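# Fit backing onto pin post, then bin the pin

## Task

Push a rubber backing onto the pin's post until it is seated fully or almost fully, then place the pin inside the bin and release it. At the end neither gripper may hold anything or be in contact with the pin or the backing. Some backings are tight on the post and will stall partway if pushed too gently.

## Robot and tools

Robot: two arms, left_arm and right_arm, each with a parallel two-finger gripper and a wrist camera. All poses in results use one scene frame: origin at the table centre, table surface at z = +0.020 m, +z up. The arms face each other across the table; left_arm's base sits at (-0.072, +0.458, +0.052) and right_arm's at (-0.075, -0.488, +0.089). The names left/right do not refer to image sides. On each gripper the fingers extend along its +x axis and close along its y axis. The reported end_effector_position lies between the finger pads, about 3 to 4 cm back from the tips.

Joint ranges (rad), base to hand: waist -3.054..3.054, shoulder 0..3.142, elbow 0..2.356, wrist pitch -1.571..1.571, wrist yaw -1.571..1.571, wrist roll -3.142..3.142. Load limits (N m): waist 18, shoulder 22.3, elbow 22.2, wrist pitch 5.86, wrist yaw 5.84, wrist roll 5.48; a held object's weight counts.

The 14-number row (used by both execute_actions and move): one flat list covering both arms, each value in [-1, 1]. First left_arm: dx, dy, dz, rx, ry, rz, opening; then right_arm in the same order. Both arms must be filled even if only one should move. dx..rz are offsets, not poses: they are expressed in that gripper's own axes and measured from the gripper's pose in the most recent result that reported it (before any such result exists in the scene, and for any later call within the same reply, from wherever the hand is when the action begins). Scale: 1.0 equals 0.6 m of translation or 180 degrees of rotation; rx, ry, rz form a single rotation vector. Opening is absolute, not an offset: +1 is fully open (0.088 m), empty fingers touch near -0.80, and values down to -1 close no further. Closing from fully open needs at least about 0.5 s. Sending all-zero offsets is not a pause: it pulls the hand back to the reference pose. To keep an arm still, send the offset back to where it should be in the first call of a reply, zeros afterwards, and always the opening it should keep.

execute_actions: argument actions is a list with zero or one item; optional pictures (boolean) toggles camera images, included by default. An empty list just reports the current state. An action item {"rows": [...], "steps": n} holds 1 to 15 rows and at most 15 steps (default 15), each step lasting 1/30 s; each row covers one step and the final row repeats to fill remaining steps. Every row is relative to the same reference pose, not to the row before it. A wait item {"steps": n} (n up to 300) sends nothing and returns when n steps have elapsed since the previous result, your thinking time included. A rejected call moves nothing.

move: target is one 14-number row as above; speed is the path's top speed in m/s, 0.002 to 0.5 (default 0.25), with rotation capped at twice that in rad/s. Each hand follows a straight line to its target; both paths finish together and take 0.5 to 10 s, stopping short if more would be needed. Hands rotate the shorter way. The opening is sent at the start. Paths ignore obstacles and the other arm; hands lag, drift and may overshoot the speed, most of all with an outstretched arm. Faster moves and targets set deeper past a contact hit and press harder. The result adds a move: line naming the ending (done, off_target, moving, held, fault) and any limits (paced = the sent pose was clipped; held = a check blocked some steps, after which the arm may surge), plus each hand's distance from its target.

wait: seconds, 0 to 10; the scene runs and nothing new is sent. zoom_image: camera (cam_head_left, cam_head_right, cam_left_wrist, cam_right_wrist) and region [x0, y0, x1, y1] in pixels of that camera's 896x504 image, origin top-left, at most 504 by 504. read_manual: only returns licence texts; moves nothing. finished_scene: pass the current scene's number; it ends the scene irreversibly and reports whether the goal was met. Replying with no tool call ends everything.

Control behaviour: each step, the commanded pose is clamped to within 70 mm and 16 degrees of the measured pose, and damped inverse kinematics favours position over orientation. After an action ends, a hand only continues to its last clamped pose, so large offsets may need several actions; read the new pose and send the remainder. Joint friction can leave a hand short or slightly tilted, especially at long reach, and tiny moves may not happen; verify position and orientation after every move and correct tilt. Printed hand positions can be off at long reach.

Result lines: the state line lists each arm's position (m), quat_wxyz and velocities. A pose unreachable line means the clearance check altered or blocked that arm's command; HELD marks steps where your row was partly or wholly withheld. A Hand target line shows where the controller is currently steering each hand. grip_measured is the finger gap on the opening scale; it may be off by about 1 mm per gripper and reads up to 0.061 narrower while squeezing something hard. To hold firmly, command about 0.07 below grip_measured; less gives a lighter grip. Parts thinner than about 3 mm get proportionally less force. Pad force tops out around 34 to 49 N, with a brief spike at first contact.

Cameras: cam_head_left, cam_head_right (fixed, overhead) and the two wrist cameras, each 896x504; calibration data was supplied and may be slightly off.

Avoid: dropping or knocking anything off the table (task fails); letting the arms strike or shove each other (scene ends); slams, slips and very hard pushes. Exceeding a joint's load limit triggers a torque fault that freezes that arm for 10 s. Holding loads heats motors: a MOTOR HOT line appears from 50 °C, and at 95 °C an OVER-TEMPERATURE FAULT holds the arm, which may go limp if it does not cool. Occasional outside tugs on held parts or pushes on loose objects can occur. Work briskly and smoothly.

Each tool is called by a JSON object that holds its "api" and its "payload", one argument or row to a line.

## Session

{"api": "execute_actions", "payload": {
  "actions": []
}}

Scene clock: 0.00 s of 4800.00 s.
left_arm: end_effector_position=(-0.2293, -0.0227, +0.3400) grip_measured=+1.000 end_effector_quat_wxyz=(+0.401, +0.169, +0.214, -0.875) end_effector_velocity=(-0.000, +0.000, -0.004) end_effector_angular_velocity=(+0.007, -0.011, +0.000) | right_arm: end_effector_position=(+0.2325, -0.3630, +0.2603) grip_measured=+0.997 end_effector_quat_wxyz=(+0.553, +0.529, +0.533, -0.361) end_effector_velocity=(+0.003, -0.003, +0.002) end_effector_angular_velocity=(-0.001, -0.013, -0.016)
Joint positions: left_arm=[ 0.186  1.819  1.721 -0.477  0.535  0.046  0.088] | right_arm=[-1.278  1.621  1.445 -1.176 -0.098  1.726  0.088]
Joint velocities: left_arm=[-0.002  0.002 -0.002 -0.007 -0.007  0.007  0.   ] | right_arm=[-0.007 -0.002  0.002  0.007  0.007  0.007 -0.   ]
Heat: left arm: hottest shoulder 25 °C (+0.0 °C/min); right arm: hottest shoulder 28 °C (+0.0 °C/min).
Hand target (left_arm): -0.229, -0.023, +0.340; -0.401, -0.169, -0.214, +0.875
Hand target (right_arm): +0.232, -0.363, +0.260; +0.553, +0.529, +0.533, -0.361
camera_calibration (this result's frames):
cam_left_wrist: T_world_to_cam=[[-0.815685, 0.534827, 0.220494, -0.240386], [0.322005, 0.736403, -0.594999, 0.320997], [-0.480594, -0.414331, -0.77289, 0.21727], [0, 0, 0, 1]] pos_world=[-0.195023, -0.0177959, 0.411923]
cam_right_wrist: T_world_to_cam=[[-0.975698, -0.176749, -0.129515, 0.19818], [-0.215241, 0.883832, 0.415345, 0.297712], [0.0410573, 0.433128, -0.900397, 0.459376], [0, 0, 0, 1]] pos_world=[0.238583, -0.427068, 0.315635]

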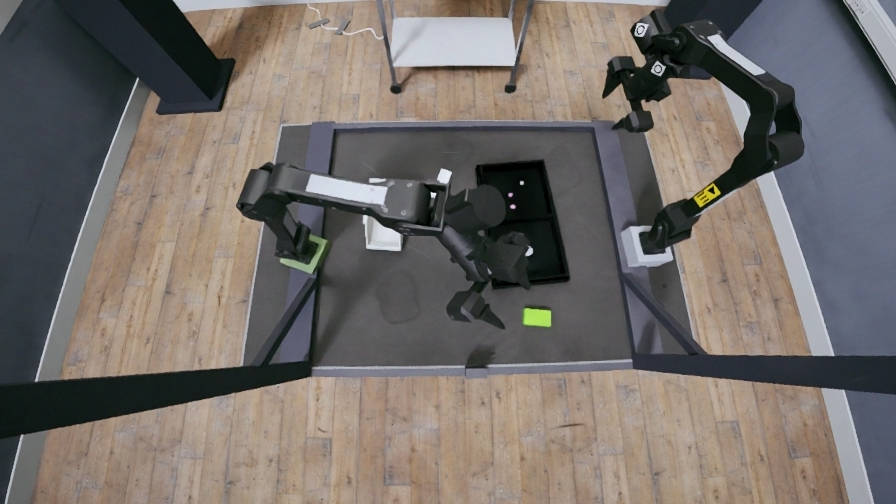

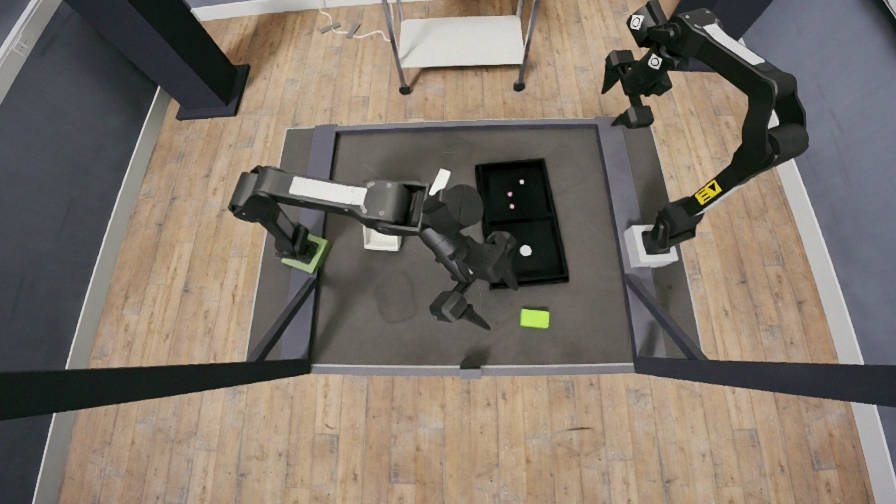

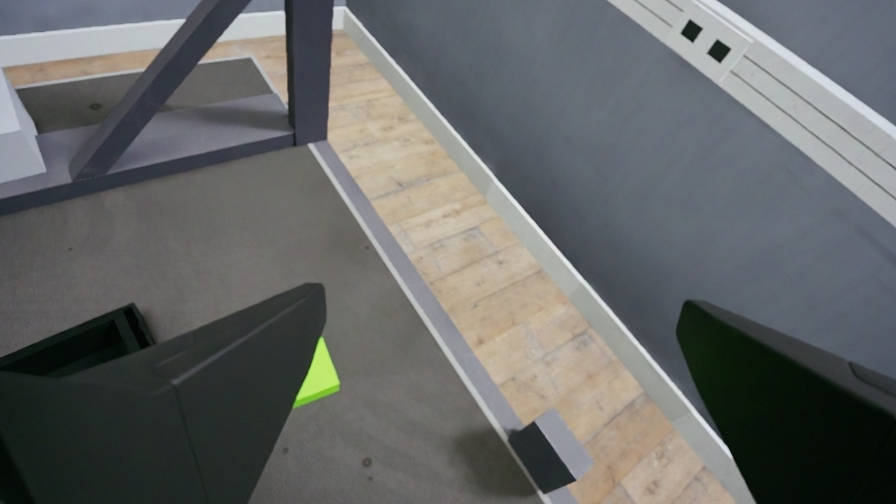

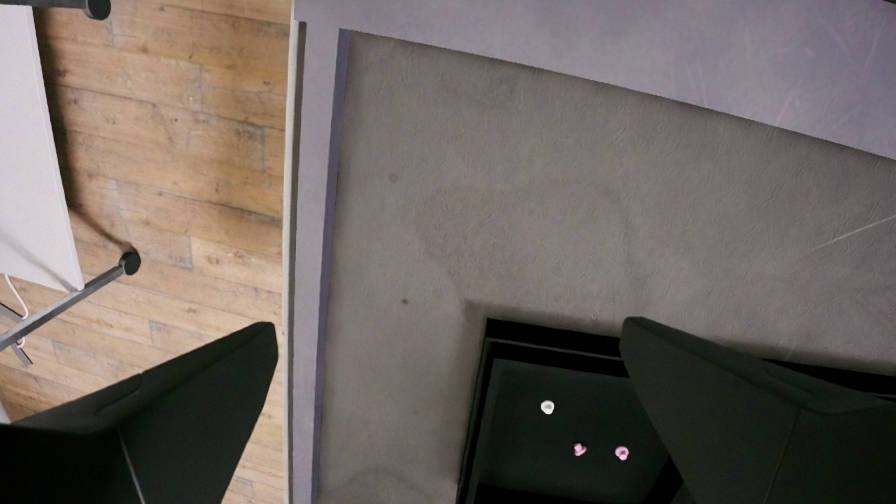

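{"api": "zoom_image", "payload": {
  "camera": "cam_head_right",
  "region": [470,150,590,300]
}}

Region (470, 150, 590, 300) of cam_head_right's 896x504 image, scaled by 3.360, with more detail than that image has; it fills the left 403 columns of this view, and the rest is white.

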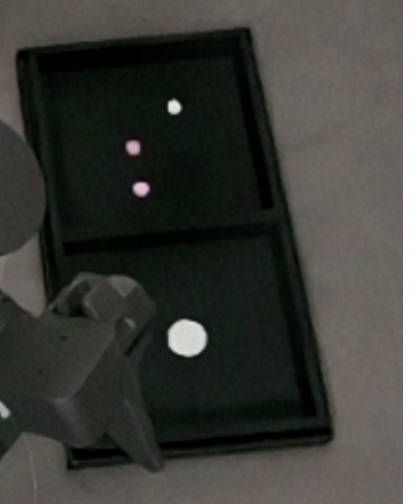

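{"api": "move", "payload": {
  "target": [-0.31,-0.096,-0.39,-0.145,0.301,0.175,0,0.107,-0.464,-0.365,-0.93,0.088,-0.07,0.2],
  "speed": 0.4
}}

Scene clock: 15.00 s of 4800.00 s.
left_arm: end_effector_position=(-0.1270, +0.2432, +0.2405) grip_measured=+0.002 end_effector_quat_wxyz=(+0.502, +0.500, +0.495, -0.503) end_effector_velocity=(-0.001, +0.004, -0.000) end_effector_angular_velocity=(+0.009, +0.005, +0.005) | right_arm: end_effector_position=(-0.0672, -0.1903, +0.1732) grip_measured=+0.202 end_effector_quat_wxyz=(+0.503, -0.494, +0.502, +0.501) end_effector_velocity=(-0.000, +0.002, -0.001) end_effector_angular_velocity=(+0.003, +0.007, +0.020)
Joint positions: left_arm=[ 0.095  1.386  1.32  -1.496 -0.007 -0.251  0.039] | right_arm=[-0.08   1.692  1.198 -1.068 -0.007 -0.021  0.049]
Joint velocities: left_arm=[-0.002 -0.007 -0.007 -0.007  0.007 -0.007  0.   ] | right_arm=[-0.002  0.007  0.002  0.007 -0.007 -0.022 -0.   ]
Heat: left arm: hottest shoulder 28 °C (+12.0 °C/min); right arm: hottest shoulder 30 °C (+8.0 °C/min).
Hand target (left_arm): -0.126, +0.247, +0.240; +0.503, +0.501, +0.496, -0.500
Hand target (right_arm): -0.068, -0.188, +0.172; +0.500, -0.498, +0.501, +0.501
Off the commanded pose (left_arm): 0.005 m, 1 deg.
Off the commanded pose (right_arm): 0.004 m, 1 deg.
After step 90, 7.77 s passed at rest.
move: done
camera_calibration (this result's frames):
cam_left_wrist: T_world_to_cam=[[-0.997368, -0.0121793, -0.0714706, -0.0970174], [-0.0381951, 0.926163, 0.375183, -0.292148], [0.061624, 0.376926, -0.924191, 0.212452], [0, 0, 0, 1]] pos_world=[-0.121013, 0.189317, 0.299021]
cam_right_wrist: T_world_to_cam=[[0.997705, -0.0250148, 0.062922, 0.0531557], [-0.0420843, -0.957061, 0.286817, -0.199717], [0.0530456, -0.288806, -0.955917, 0.191522], [0, 0, 0, 1]] pos_world=[-0.0715981, -0.134499, 0.237016]

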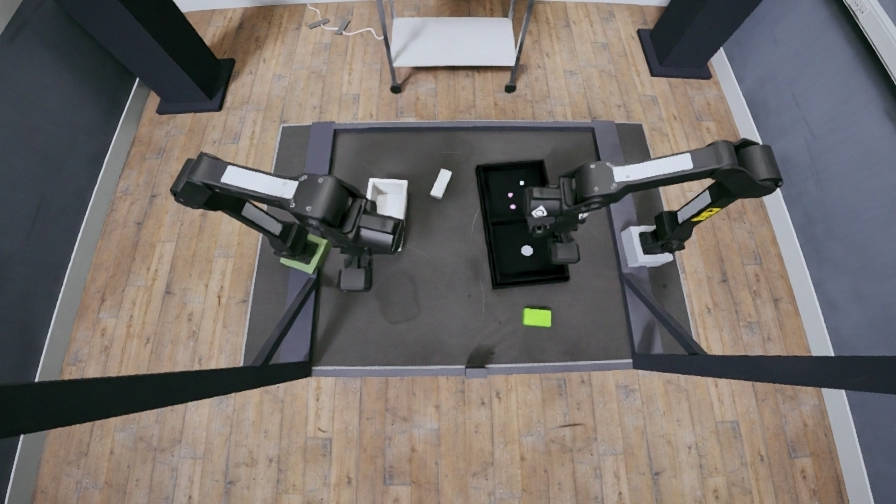

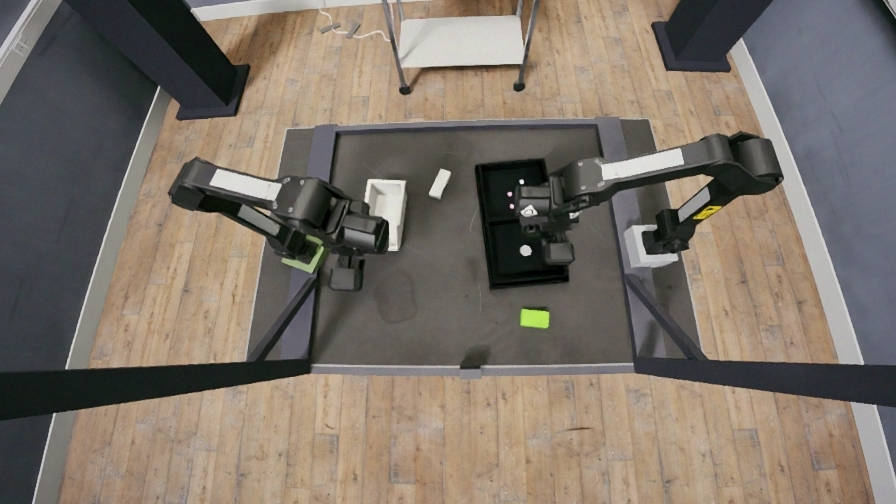

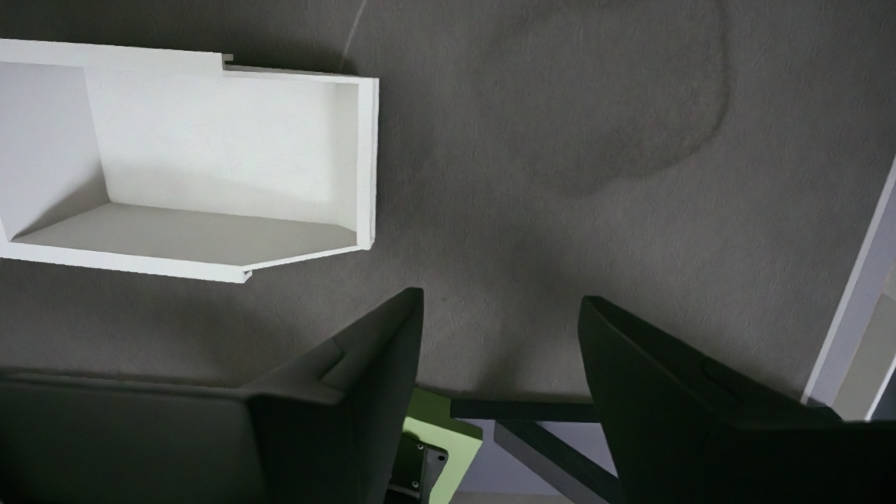

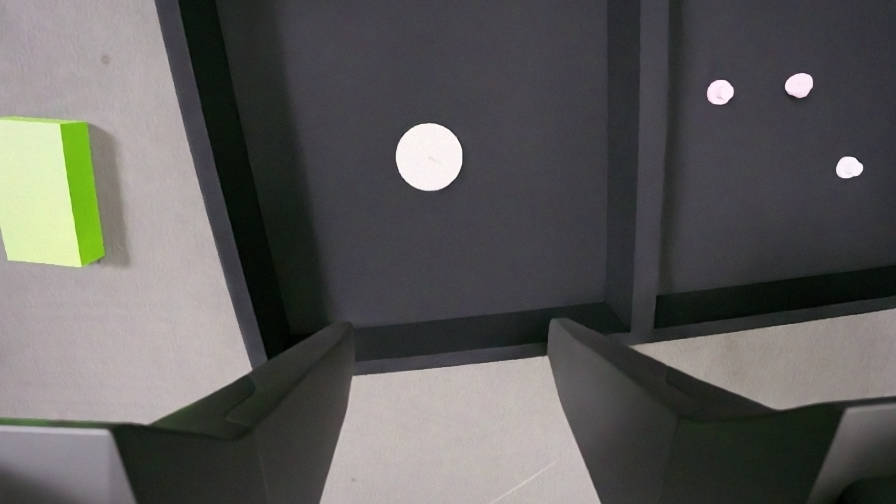

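{"api": "move", "payload": {
  "target": [0,0,0,0,0,0,0,0.105,-0.222,0.105,0,0,0,-0.4]
}}

Scene clock: 22.97 s of 4800.00 s.
left_arm: end_effector_position=(-0.1269, +0.2434, +0.2404) grip_measured=+0.002 end_effector_quat_wxyz=(+0.502, +0.500, +0.495, -0.502) end_effector_velocity=(+0.003, +0.001, -0.000) end_effector_angular_velocity=(+0.001, -0.023, +0.020) | right_arm: end_effector_position=(+0.0651, -0.1291, +0.1145) grip_measured=-0.398 end_effector_quat_wxyz=(+0.507, -0.493, +0.498, +0.502) end_effector_velocity=(+0.000, +0.001, -0.004) end_effector_angular_velocity=(+0.000, +0.007, +0.020)
Joint positions: left_arm=[ 0.095  1.386  1.319 -1.496 -0.007 -0.252  0.039] | right_arm=[-0.424  2.072  1.461 -0.942 -0.006 -0.366  0.02 ]
Joint velocities: left_arm=[-0.002 -0.002 -0.002 -0.007 -0.022 -0.022 -0.   ] | right_arm=[-0.002  0.012  0.002  0.007 -0.007 -0.022 -0.   ]
Heat: left arm: hottest shoulder 28 °C (+7.8 °C/min); right arm: hottest shoulder 31 °C (+7.8 °C/min).
Hand target (left_arm): -0.127, +0.243, +0.240; +0.502, +0.500, +0.495, -0.503
Hand target (right_arm): +0.066, -0.129, +0.110; +0.503, -0.494, +0.502, +0.501
Off the commanded pose (left_arm): 0.000 m, 0 deg.
Off the commanded pose (right_arm): 0.005 m, 1 deg.
After step 90, 3.70 s passed at rest.
move: done
camera_calibration (this result's frames):
cam_left_wrist: T_world_to_cam=[[-0.997324, -0.012517, -0.0720358, -0.0967056], [-0.0387611, 0.925909, 0.375754, -0.292377], [0.0619952, 0.37754, -0.923916, 0.212139], [0, 0, 0, 1]] pos_world=[-0.120931, 0.189412, 0.298894]
cam_right_wrist: T_world_to_cam=[[0.997268, -0.0252884, 0.0694079, -0.0743612], [-0.0436531, -0.959719, 0.277549, -0.11788], [0.0595933, -0.279821, -0.958201, 0.147055], [0, 0, 0, 1]] pos_world=[0.0602487, -0.0738636, 0.178787]

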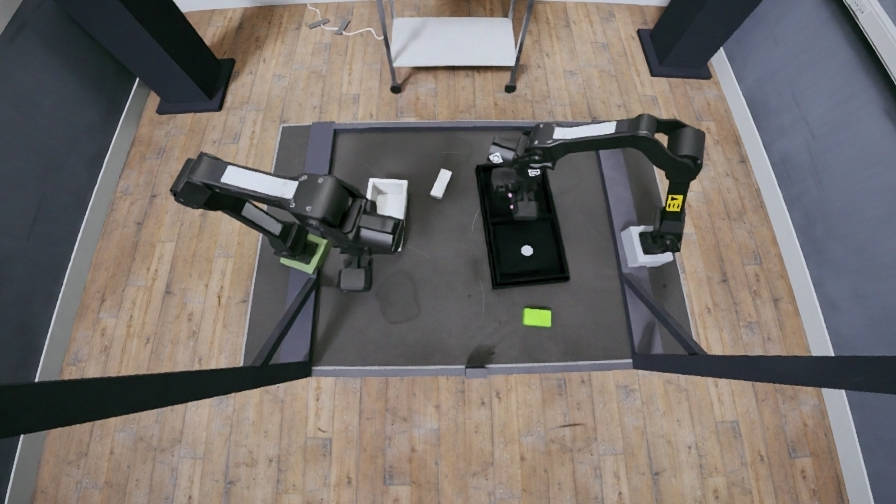

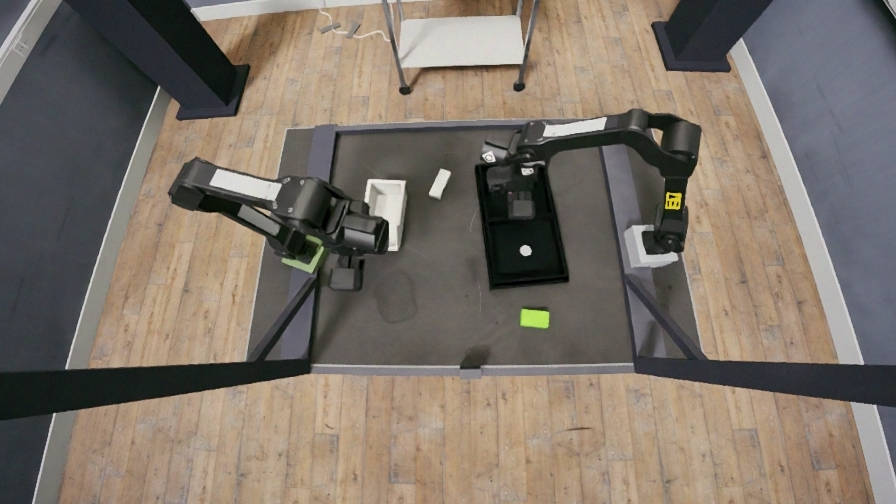

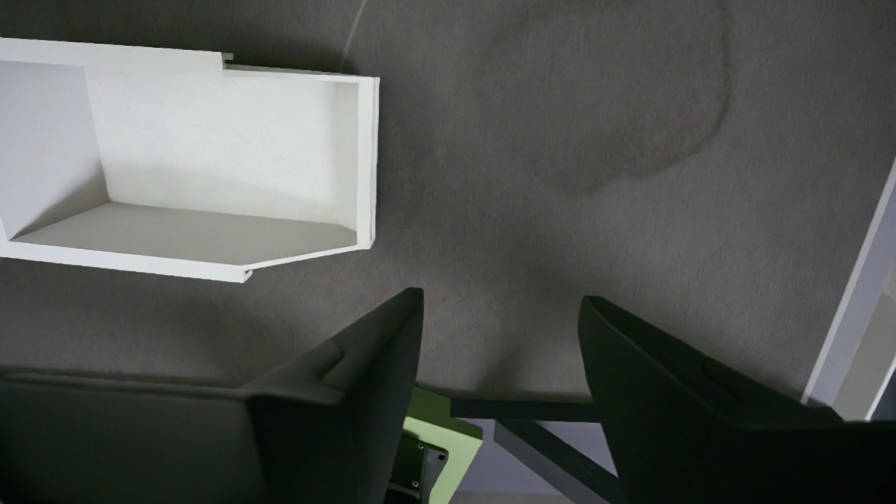

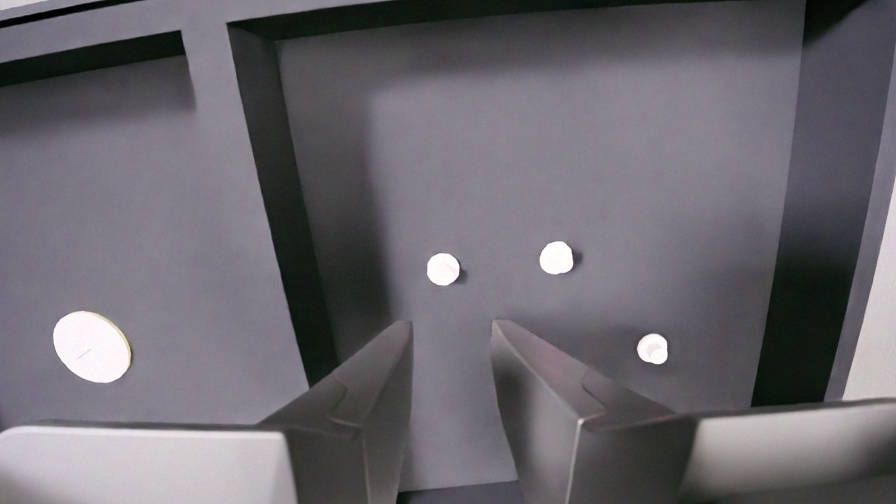

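{"api": "move", "payload": {
  "target": [0,0,0,0,0,0,0,0.045,0,0.01,0,0.008,0,-0.4],
  "speed": 0.08
}}

{"api": "zoom_image", "payload": {
  "camera": "cam_right_wrist",
  "region": [350,240,550,380]
}}

Scene clock: 27.03 s of 4800.00 s.
left_arm: end_effector_position=(-0.1269, +0.2434, +0.2404) grip_measured=+0.002 end_effector_quat_wxyz=(+0.502, +0.500, +0.495, -0.502) end_effector_velocity=(+0.004, +0.005, -0.000) end_effector_angular_velocity=(+0.016, -0.027, -0.010) | right_arm: end_effector_position=(+0.0653, -0.1240, +0.0923) grip_measured=-0.398 end_effector_quat_wxyz=(+0.502, -0.497, +0.502, +0.498) end_effector_velocity=(+0.003, +0.003, +0.003) end_effector_angular_velocity=(+0.013, -0.013, -0.010)
Joint positions: left_arm=[ 0.095  1.386  1.319 -1.496 -0.007 -0.252  0.039] | right_arm=[-0.418  2.135  1.465 -0.9   -0.001 -0.359  0.02 ]
Joint velocities: left_arm=[-0.002 -0.002 -0.002 -0.022 -0.022  0.007 -0.   ] | right_arm=[-0.002 -0.002  0.007  0.007  0.007  0.007  0.   ]
Heat: left arm: hottest shoulder 28 °C (+6.7 °C/min); right arm: hottest shoulder 32 °C (+8.9 °C/min).
Hand target (left_arm): -0.127, +0.243, +0.240; +0.502, +0.500, +0.495, -0.502
Hand target (right_arm): +0.065, -0.123, +0.088; +0.501, -0.499, +0.504, +0.496
Off the commanded pose (left_arm): 0.000 m, 0 deg.
Off the commanded pose (right_arm): 0.005 m, 0 deg.
After step 90, 0.23 s passed at rest.
move: done
camera_calibration (this result's frames):
cam_left_wrist: T_world_to_cam=[[-0.997324, -0.012517, -0.0720358, -0.0967056], [-0.0387611, 0.925909, 0.375754, -0.292377], [0.0619952, 0.37754, -0.923916, 0.212139], [0, 0, 0, 1]] pos_world=[-0.120931, 0.189412, 0.298894]
cam_right_wrist: T_world_to_cam=[[0.997324, -0.0241102, 0.0690151, -0.072724], [-0.0434611, -0.954649, 0.294545, -0.10777], [0.0587836, -0.296757, -0.953142, 0.124677], [0, 0, 0, 1]] pos_world=[0.0605167, -0.0676371, 0.155597]

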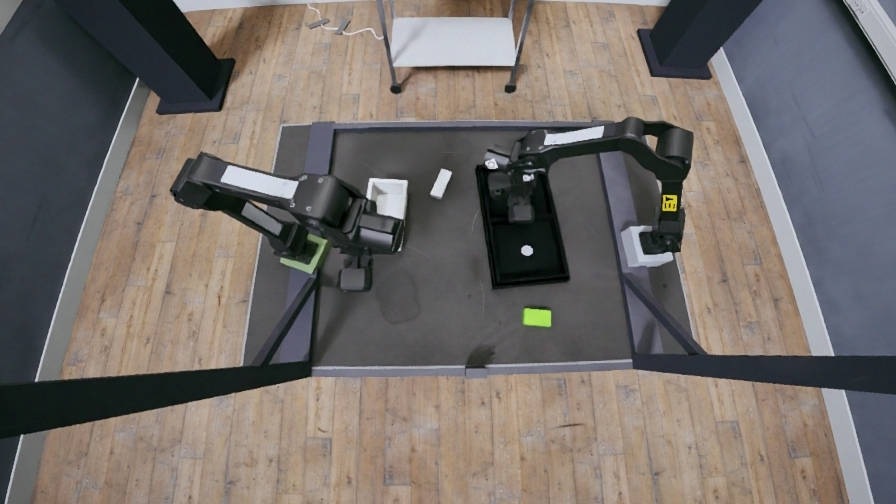

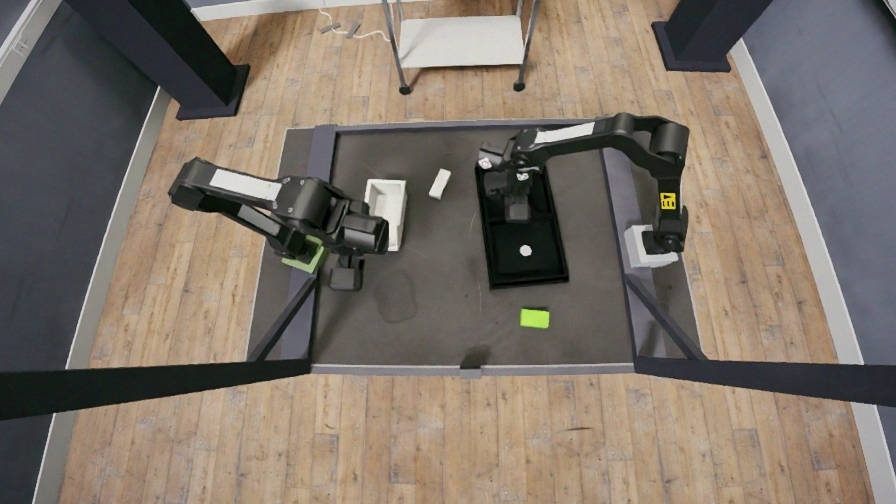

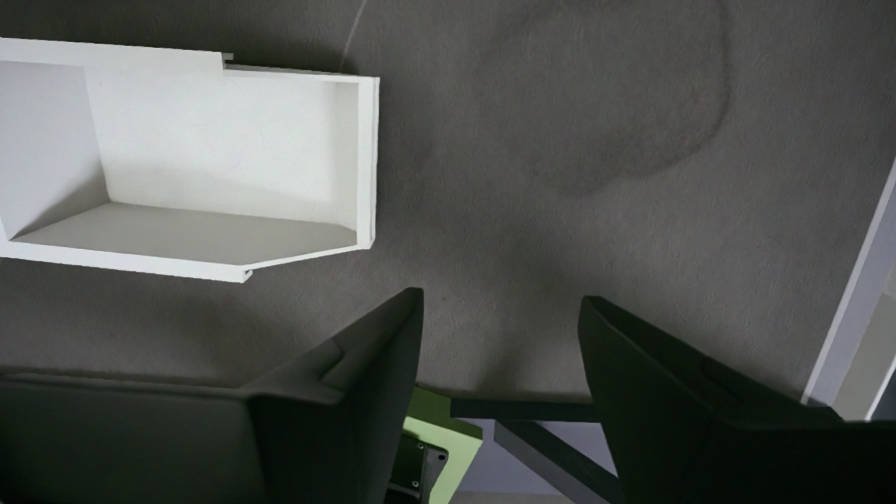

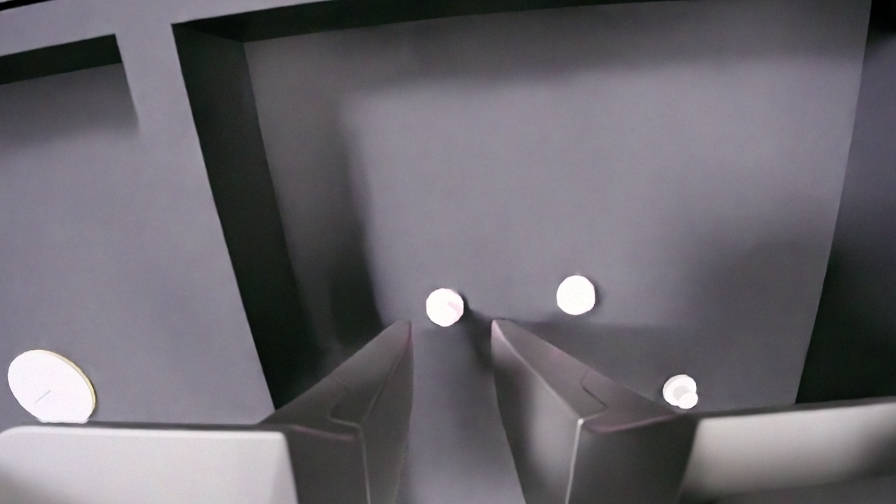

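Region (350, 240, 550, 380) of cam_right_wrist's 896x504 image, scaled by 2.520, with more detail than that image has; it fills the top 353 rows of this view, and the rest is white.

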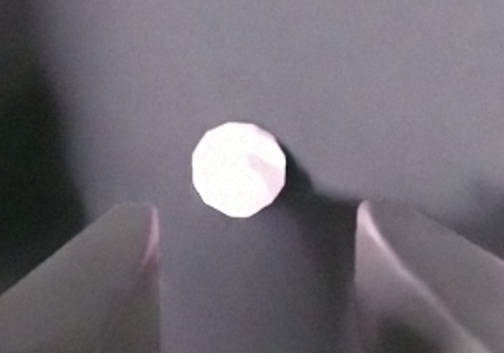

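{"api": "move", "payload": {
  "target": [0,0,0,0,0,0,0,0.028,0,-0.002,0,0.003,0,-0.4],
  "speed": 0.05
}}

{"api": "zoom_image", "payload": {
  "camera": "cam_right_wrist",
  "region": [350,260,550,400]
}}

Scene clock: 32.87 s of 4800.00 s.
left_arm: end_effector_position=(-0.1269, +0.2434, +0.2404) grip_measured=+0.002 end_effector_quat_wxyz=(+0.502, +0.500, +0.495, -0.502) end_effector_velocity=(+0.003, +0.005, -0.000) end_effector_angular_velocity=(+0.019, -0.013, +0.010) | right_arm: end_effector_position=(+0.0666, -0.1211, +0.0838) grip_measured=-0.398 end_effector_quat_wxyz=(+0.507, -0.496, +0.498, +0.500) end_effector_velocity=(+0.000, -0.004, -0.001) end_effector_angular_velocity=(-0.009, +0.011, +0.000)
Joint positions: left_arm=[ 0.095  1.386  1.319 -1.496 -0.007 -0.252  0.039] | right_arm=[-0.418  2.15   1.451 -0.858  0.    -0.359  0.02 ]
Joint velocities: left_arm=[ 0.002 -0.002 -0.002 -0.022 -0.007 -0.007 -0.   ] | right_arm=[-0.007 -0.002 -0.007 -0.007 -0.007 -0.007 -0.   ]
Heat: left arm: hottest shoulder 28 °C (+5.5 °C/min); right arm: hottest shoulder 33 °C (+9.1 °C/min).
Hand target (left_arm): -0.127, +0.243, +0.240; +0.502, +0.500, +0.495, -0.502
Hand target (right_arm): +0.065, -0.125, +0.076; +0.500, -0.500, +0.505, +0.495
Off the commanded pose (left_arm): 0.000 m, 0 deg.
Off the commanded pose (right_arm): 0.009 m, 1 deg.
After step 90, 2.03 s passed at rest.
move: off_target (right_arm)
camera_calibration (this result's frames):
cam_left_wrist: T_world_to_cam=[[-0.997324, -0.012517, -0.0720358, -0.0967056], [-0.0387611, 0.925909, 0.375754, -0.292377], [0.0619952, 0.37754, -0.923916, 0.212139], [0, 0, 0, 1]] pos_world=[-0.120931, 0.189412, 0.298894]
cam_right_wrist: T_world_to_cam=[[0.996918, -0.025014, 0.074355, -0.0738397], [-0.0450998, -0.958264, 0.282306, -0.101754], [0.0641901, -0.28479, -0.956438, 0.118749], [0, 0, 0, 1]] pos_world=[0.0614005, -0.0655354, 0.147792]

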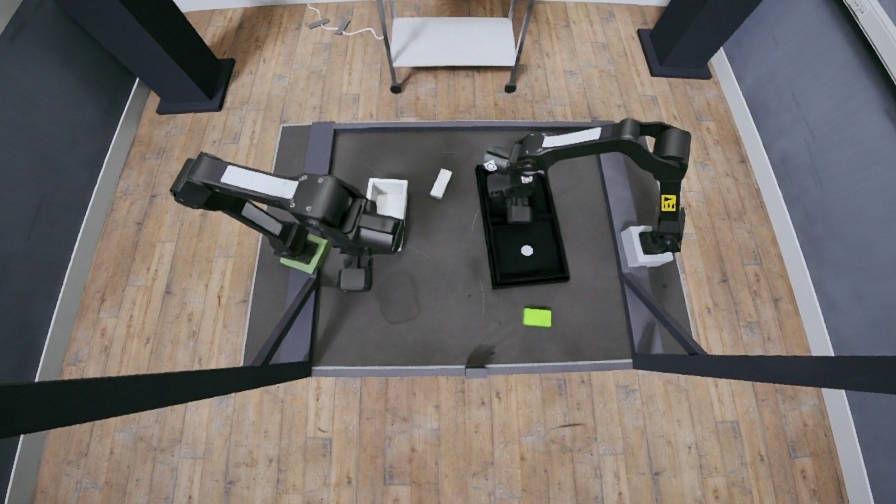

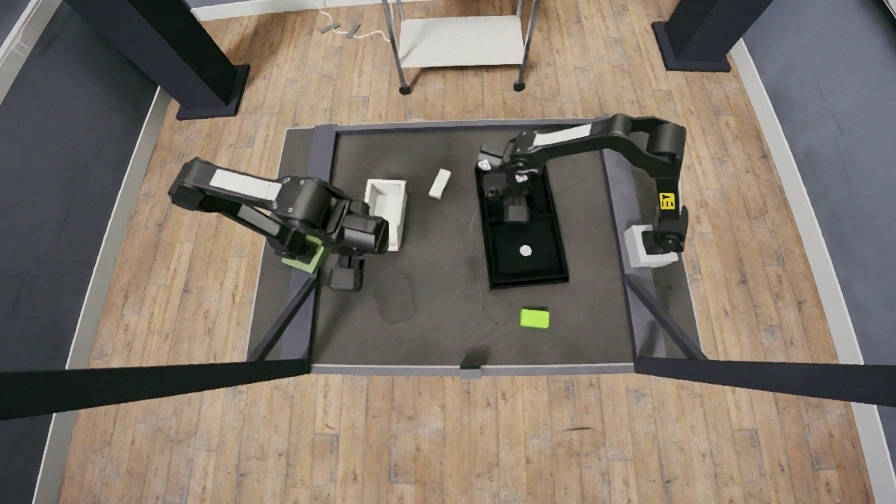

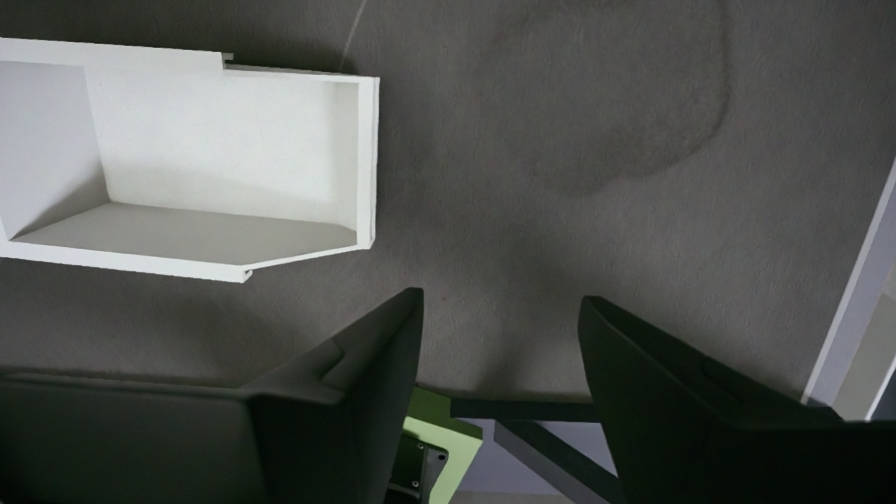

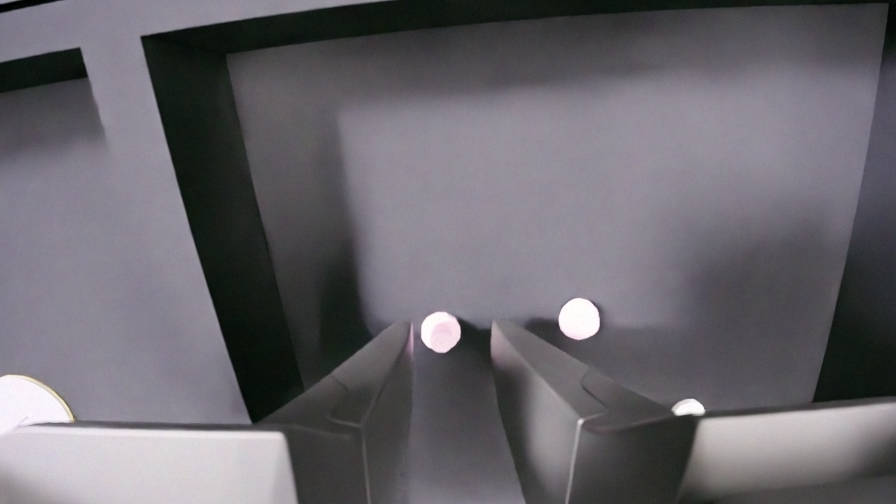

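Region (350, 260, 550, 400) of cam_right_wrist's 896x504 image, scaled by 2.520, with more detail than that image has; it fills the top 353 rows of this view, and the rest is white.

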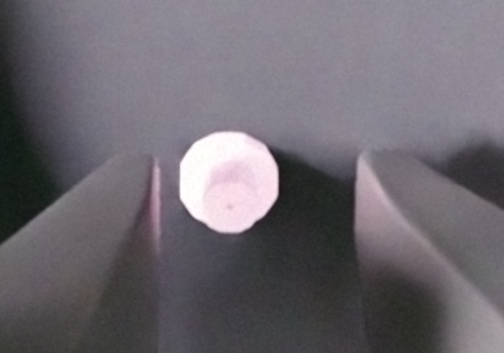

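{"api": "move", "payload": {
  "target": [0,0,0,0,0,0,0,0.02,0.009,-0.009,0,0.007,0,-0.4],
  "speed": 0.03
}}

{"api": "zoom_image", "payload": {
  "camera": "cam_right_wrist",
  "region": [350,260,550,400]
}}

Scene clock: 36.70 s of 4800.00 s.
left_arm: end_effector_position=(-0.1269, +0.2434, +0.2404) grip_measured=+0.002 end_effector_quat_wxyz=(+0.502, +0.500, +0.495, -0.502) end_effector_velocity=(-0.001, +0.002, +0.001) end_effector_angular_velocity=(+0.004, +0.006, -0.010) | right_arm: end_effector_position=(+0.0633, -0.1223, +0.0791) grip_measured=-0.398 end_effector_quat_wxyz=(+0.508, -0.497, +0.497, +0.498) end_effector_velocity=(-0.000, -0.000, -0.001) end_effector_angular_velocity=(+0.005, +0.006, +0.005)
Joint positions: left_arm=[ 0.095  1.386  1.319 -1.496 -0.007 -0.252  0.039] | right_arm=[-0.409  2.15   1.43  -0.837  0.005 -0.351  0.02 ]
Joint velocities: left_arm=[-0.002 -0.002  0.002 -0.007  0.007  0.007  0.   ] | right_arm=[-0.002 -0.002 -0.007  0.007 -0.007 -0.007 -0.   ]
Heat: left arm: hottest shoulder 27 °C (+3.3 °C/min); right arm: hottest shoulder 33 °C (+8.2 °C/min).
Hand target (left_arm): -0.127, +0.243, +0.240; +0.502, +0.500, +0.495, -0.502
Hand target (right_arm): +0.061, -0.126, +0.072; +0.501, -0.501, +0.504, +0.494
Off the commanded pose (left_arm): 0.000 m, 0 deg.
Off the commanded pose (right_arm): 0.009 m, 1 deg.
After step 90, 0.10 s passed at rest.
move: off_target (right_arm)
camera_calibration (this result's frames):
cam_left_wrist: T_world_to_cam=[[-0.997324, -0.012517, -0.0720358, -0.0967056], [-0.0387611, 0.925909, 0.375754, -0.292377], [0.0619952, 0.37754, -0.923916, 0.212139], [0, 0, 0, 1]] pos_world=[-0.120931, 0.189412, 0.298894]
cam_right_wrist: T_world_to_cam=[[0.996597, -0.0249558, 0.078556, -0.0705741], [-0.0463409, -0.957816, 0.283622, -0.101697], [0.0681641, -0.286298, -0.955713, 0.11355], [0, 0, 0, 1]] pos_world=[0.0578812, -0.0666595, 0.142909]

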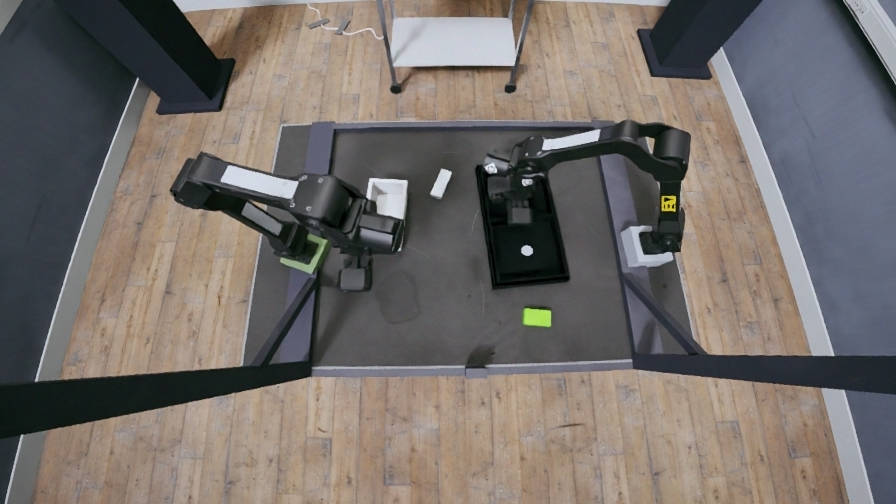

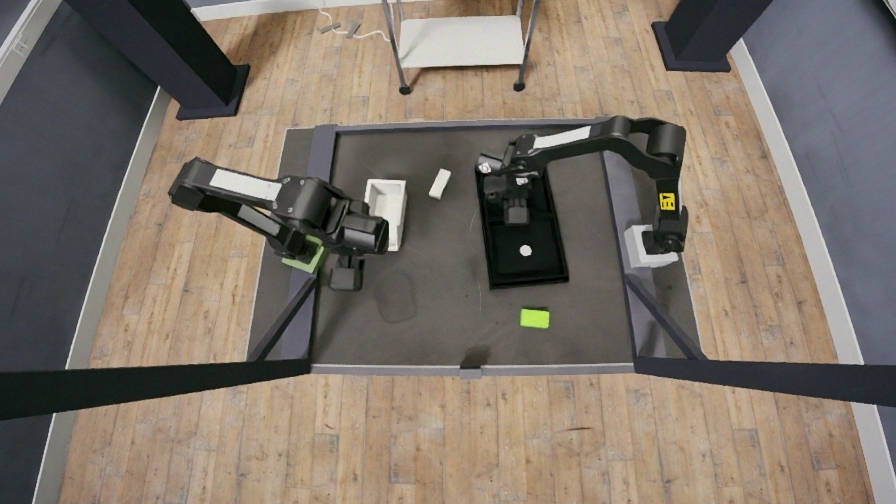

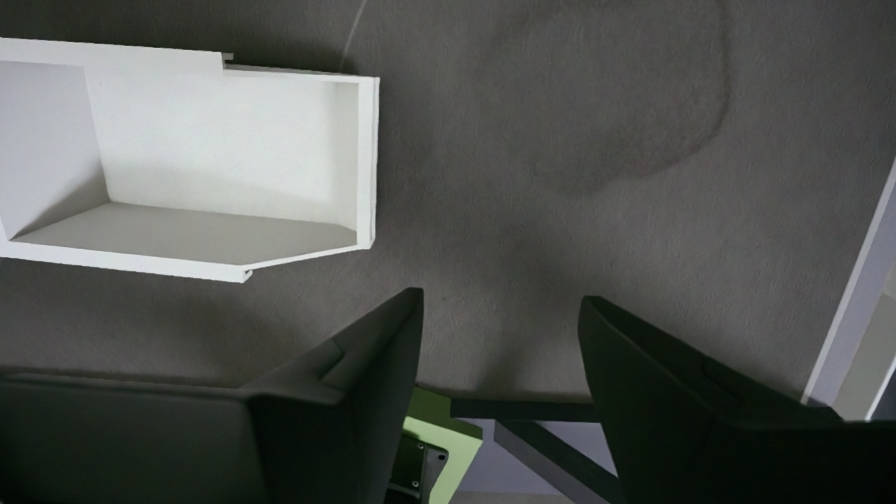

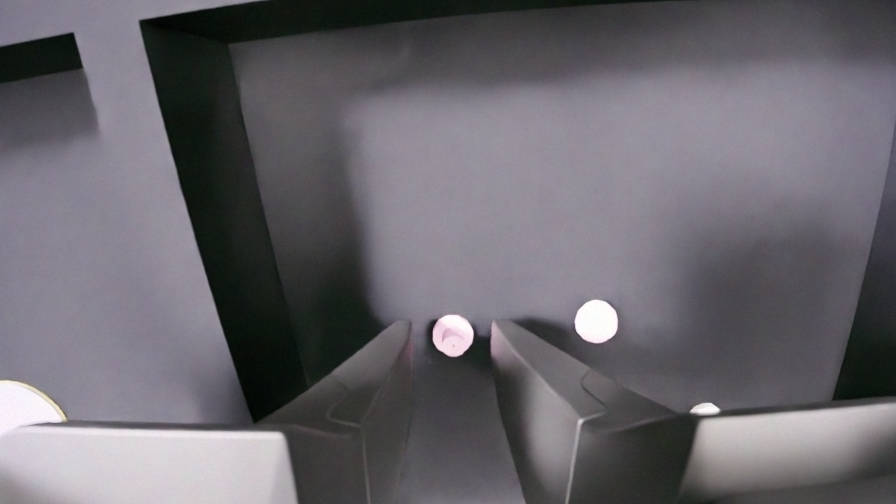

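Region (350, 260, 550, 400) of cam_right_wrist's 896x504 image, scaled by 2.520, with more detail than that image has; it fills the top 353 rows of this view, and the rest is white.

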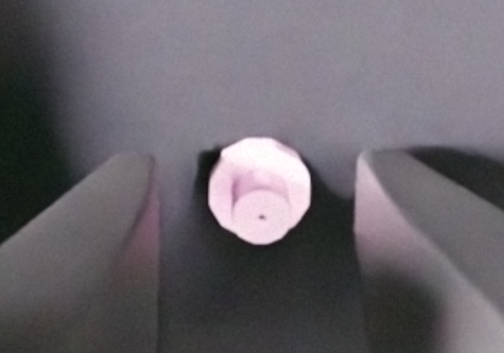

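{"api": "execute_actions", "payload": {
  "actions": []
}}

Scene clock: 51.10 s of 4800.00 s.
left_arm: end_effector_position=(-0.1269, +0.2434, +0.2404) grip_measured=+0.002 end_effector_quat_wxyz=(+0.502, +0.500, +0.495, -0.502) end_effector_velocity=(-0.000, +0.006, -0.000) end_effector_angular_velocity=(+0.023, +0.002, +0.019) | right_arm: end_effector_position=(+0.0633, -0.1224, +0.0789) grip_measured=-0.398 end_effector_quat_wxyz=(+0.508, -0.497, +0.497, +0.498) end_effector_velocity=(+0.000, +0.001, +0.000) end_effector_angular_velocity=(+0.009, +0.004, +0.005)
Joint positions: left_arm=[ 0.095  1.386  1.319 -1.496 -0.007 -0.252  0.039] | right_arm=[-0.409  2.15   1.429 -0.836  0.005 -0.35   0.02 ]
Joint velocities: left_arm=[-0.002 -0.002 -0.002 -0.022  0.007 -0.022 -0.   ] | right_arm=[-0.002 -0.002 -0.002  0.007 -0.007 -0.007  0.   ]
Heat: left arm: hottest shoulder 27 °C (+2.3 °C/min); right arm: hottest shoulder 36 °C (+9.4 °C/min).
Hand target (left_arm): -0.127, +0.243, +0.240; +0.502, +0.500, +0.495, -0.502
Hand target (right_arm): +0.061, -0.126, +0.072; +0.501, -0.501, +0.504, +0.494
Off the commanded pose (left_arm): 0.000 m, 0 deg.
Off the commanded pose (right_arm): 0.008 m, 1 deg.
Steps of this call (steps 1 to 90: nothing new was sent; then 11.40 s passed at rest). Readings (end_effector_position):
1: left_arm (-0.1269, +0.2434, +0.2404) | right_arm (+0.0633, -0.1224, +0.0790)
2: left_arm (-0.1269, +0.2434, +0.2404) | right_arm (+0.0633, -0.1224, +0.0790)
4: left_arm (-0.1269, +0.2434, +0.2404) | right_arm (+0.0633, -0.1224, +0.0790)
8: left_arm (-0.1269, +0.2434, +0.2404) | right_arm (+0.0633, -0.1224, +0.0789)
90: the state above
camera_calibration (this result's frames):
cam_left_wrist: T_world_to_cam=[[-0.997324, -0.012517, -0.0720358, -0.0967056], [-0.0387611, 0.925909, 0.375754, -0.292377], [0.0619952, 0.37754, -0.923916, 0.212139], [0, 0, 0, 1]] pos_world=[-0.120931, 0.189412, 0.298894]
cam_right_wrist: T_world_to_cam=[[0.996588, -0.0253362, 0.0785516, -0.0705772], [-0.046705, -0.957799, 0.283619, -0.101705], [0.0680508, -0.28632, -0.955714, 0.11337], [0, 0, 0, 1]] pos_world=[0.0578714, -0.0667408, 0.142739]

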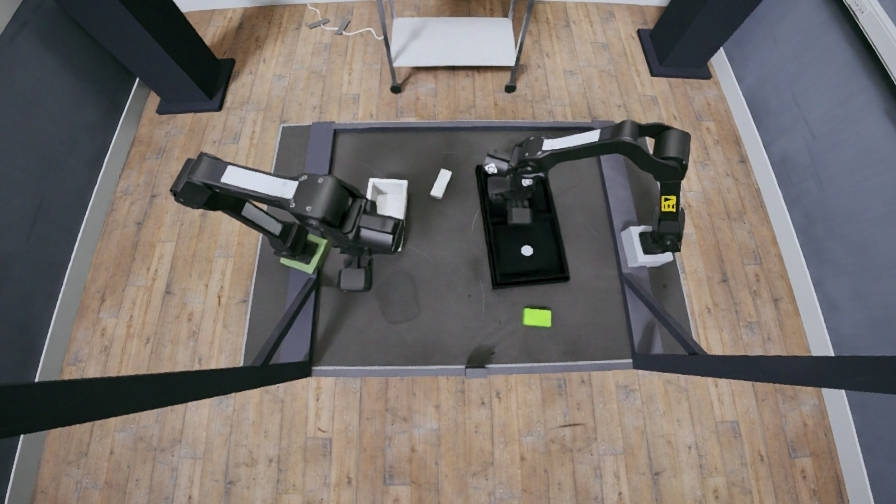

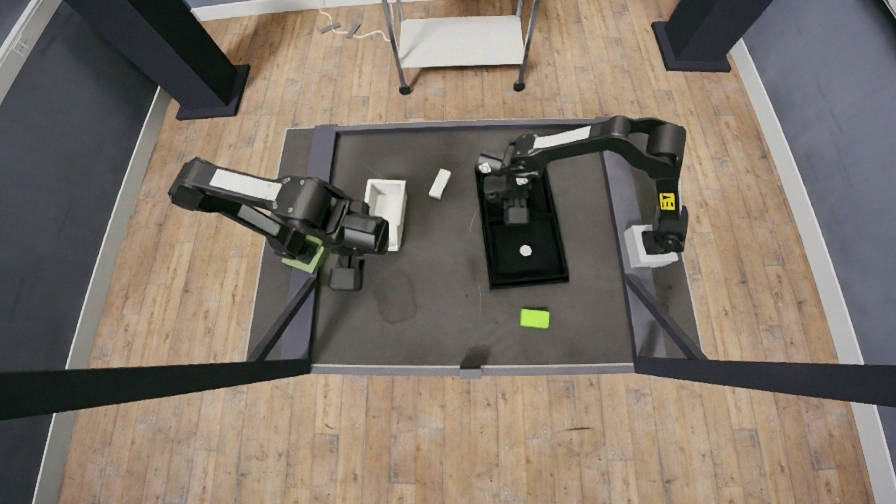

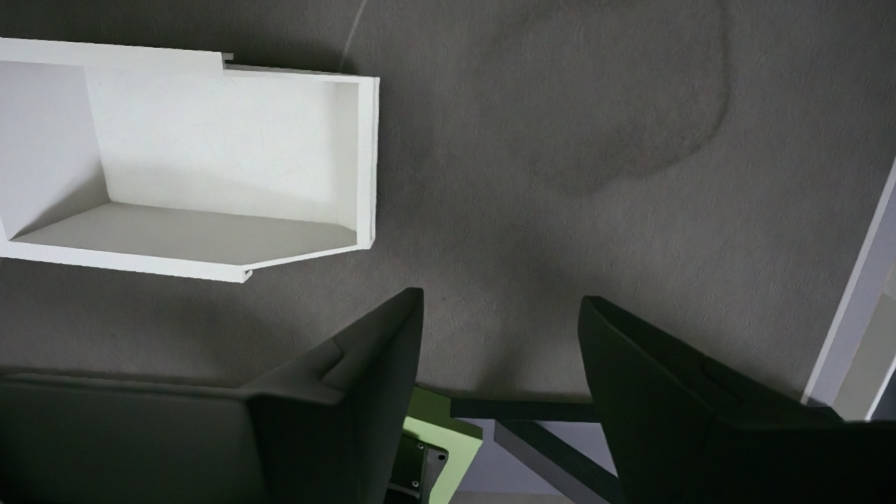

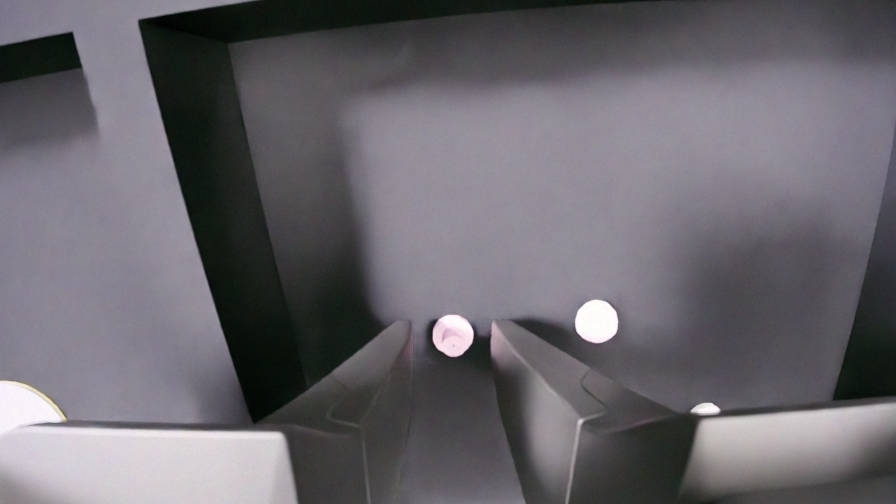

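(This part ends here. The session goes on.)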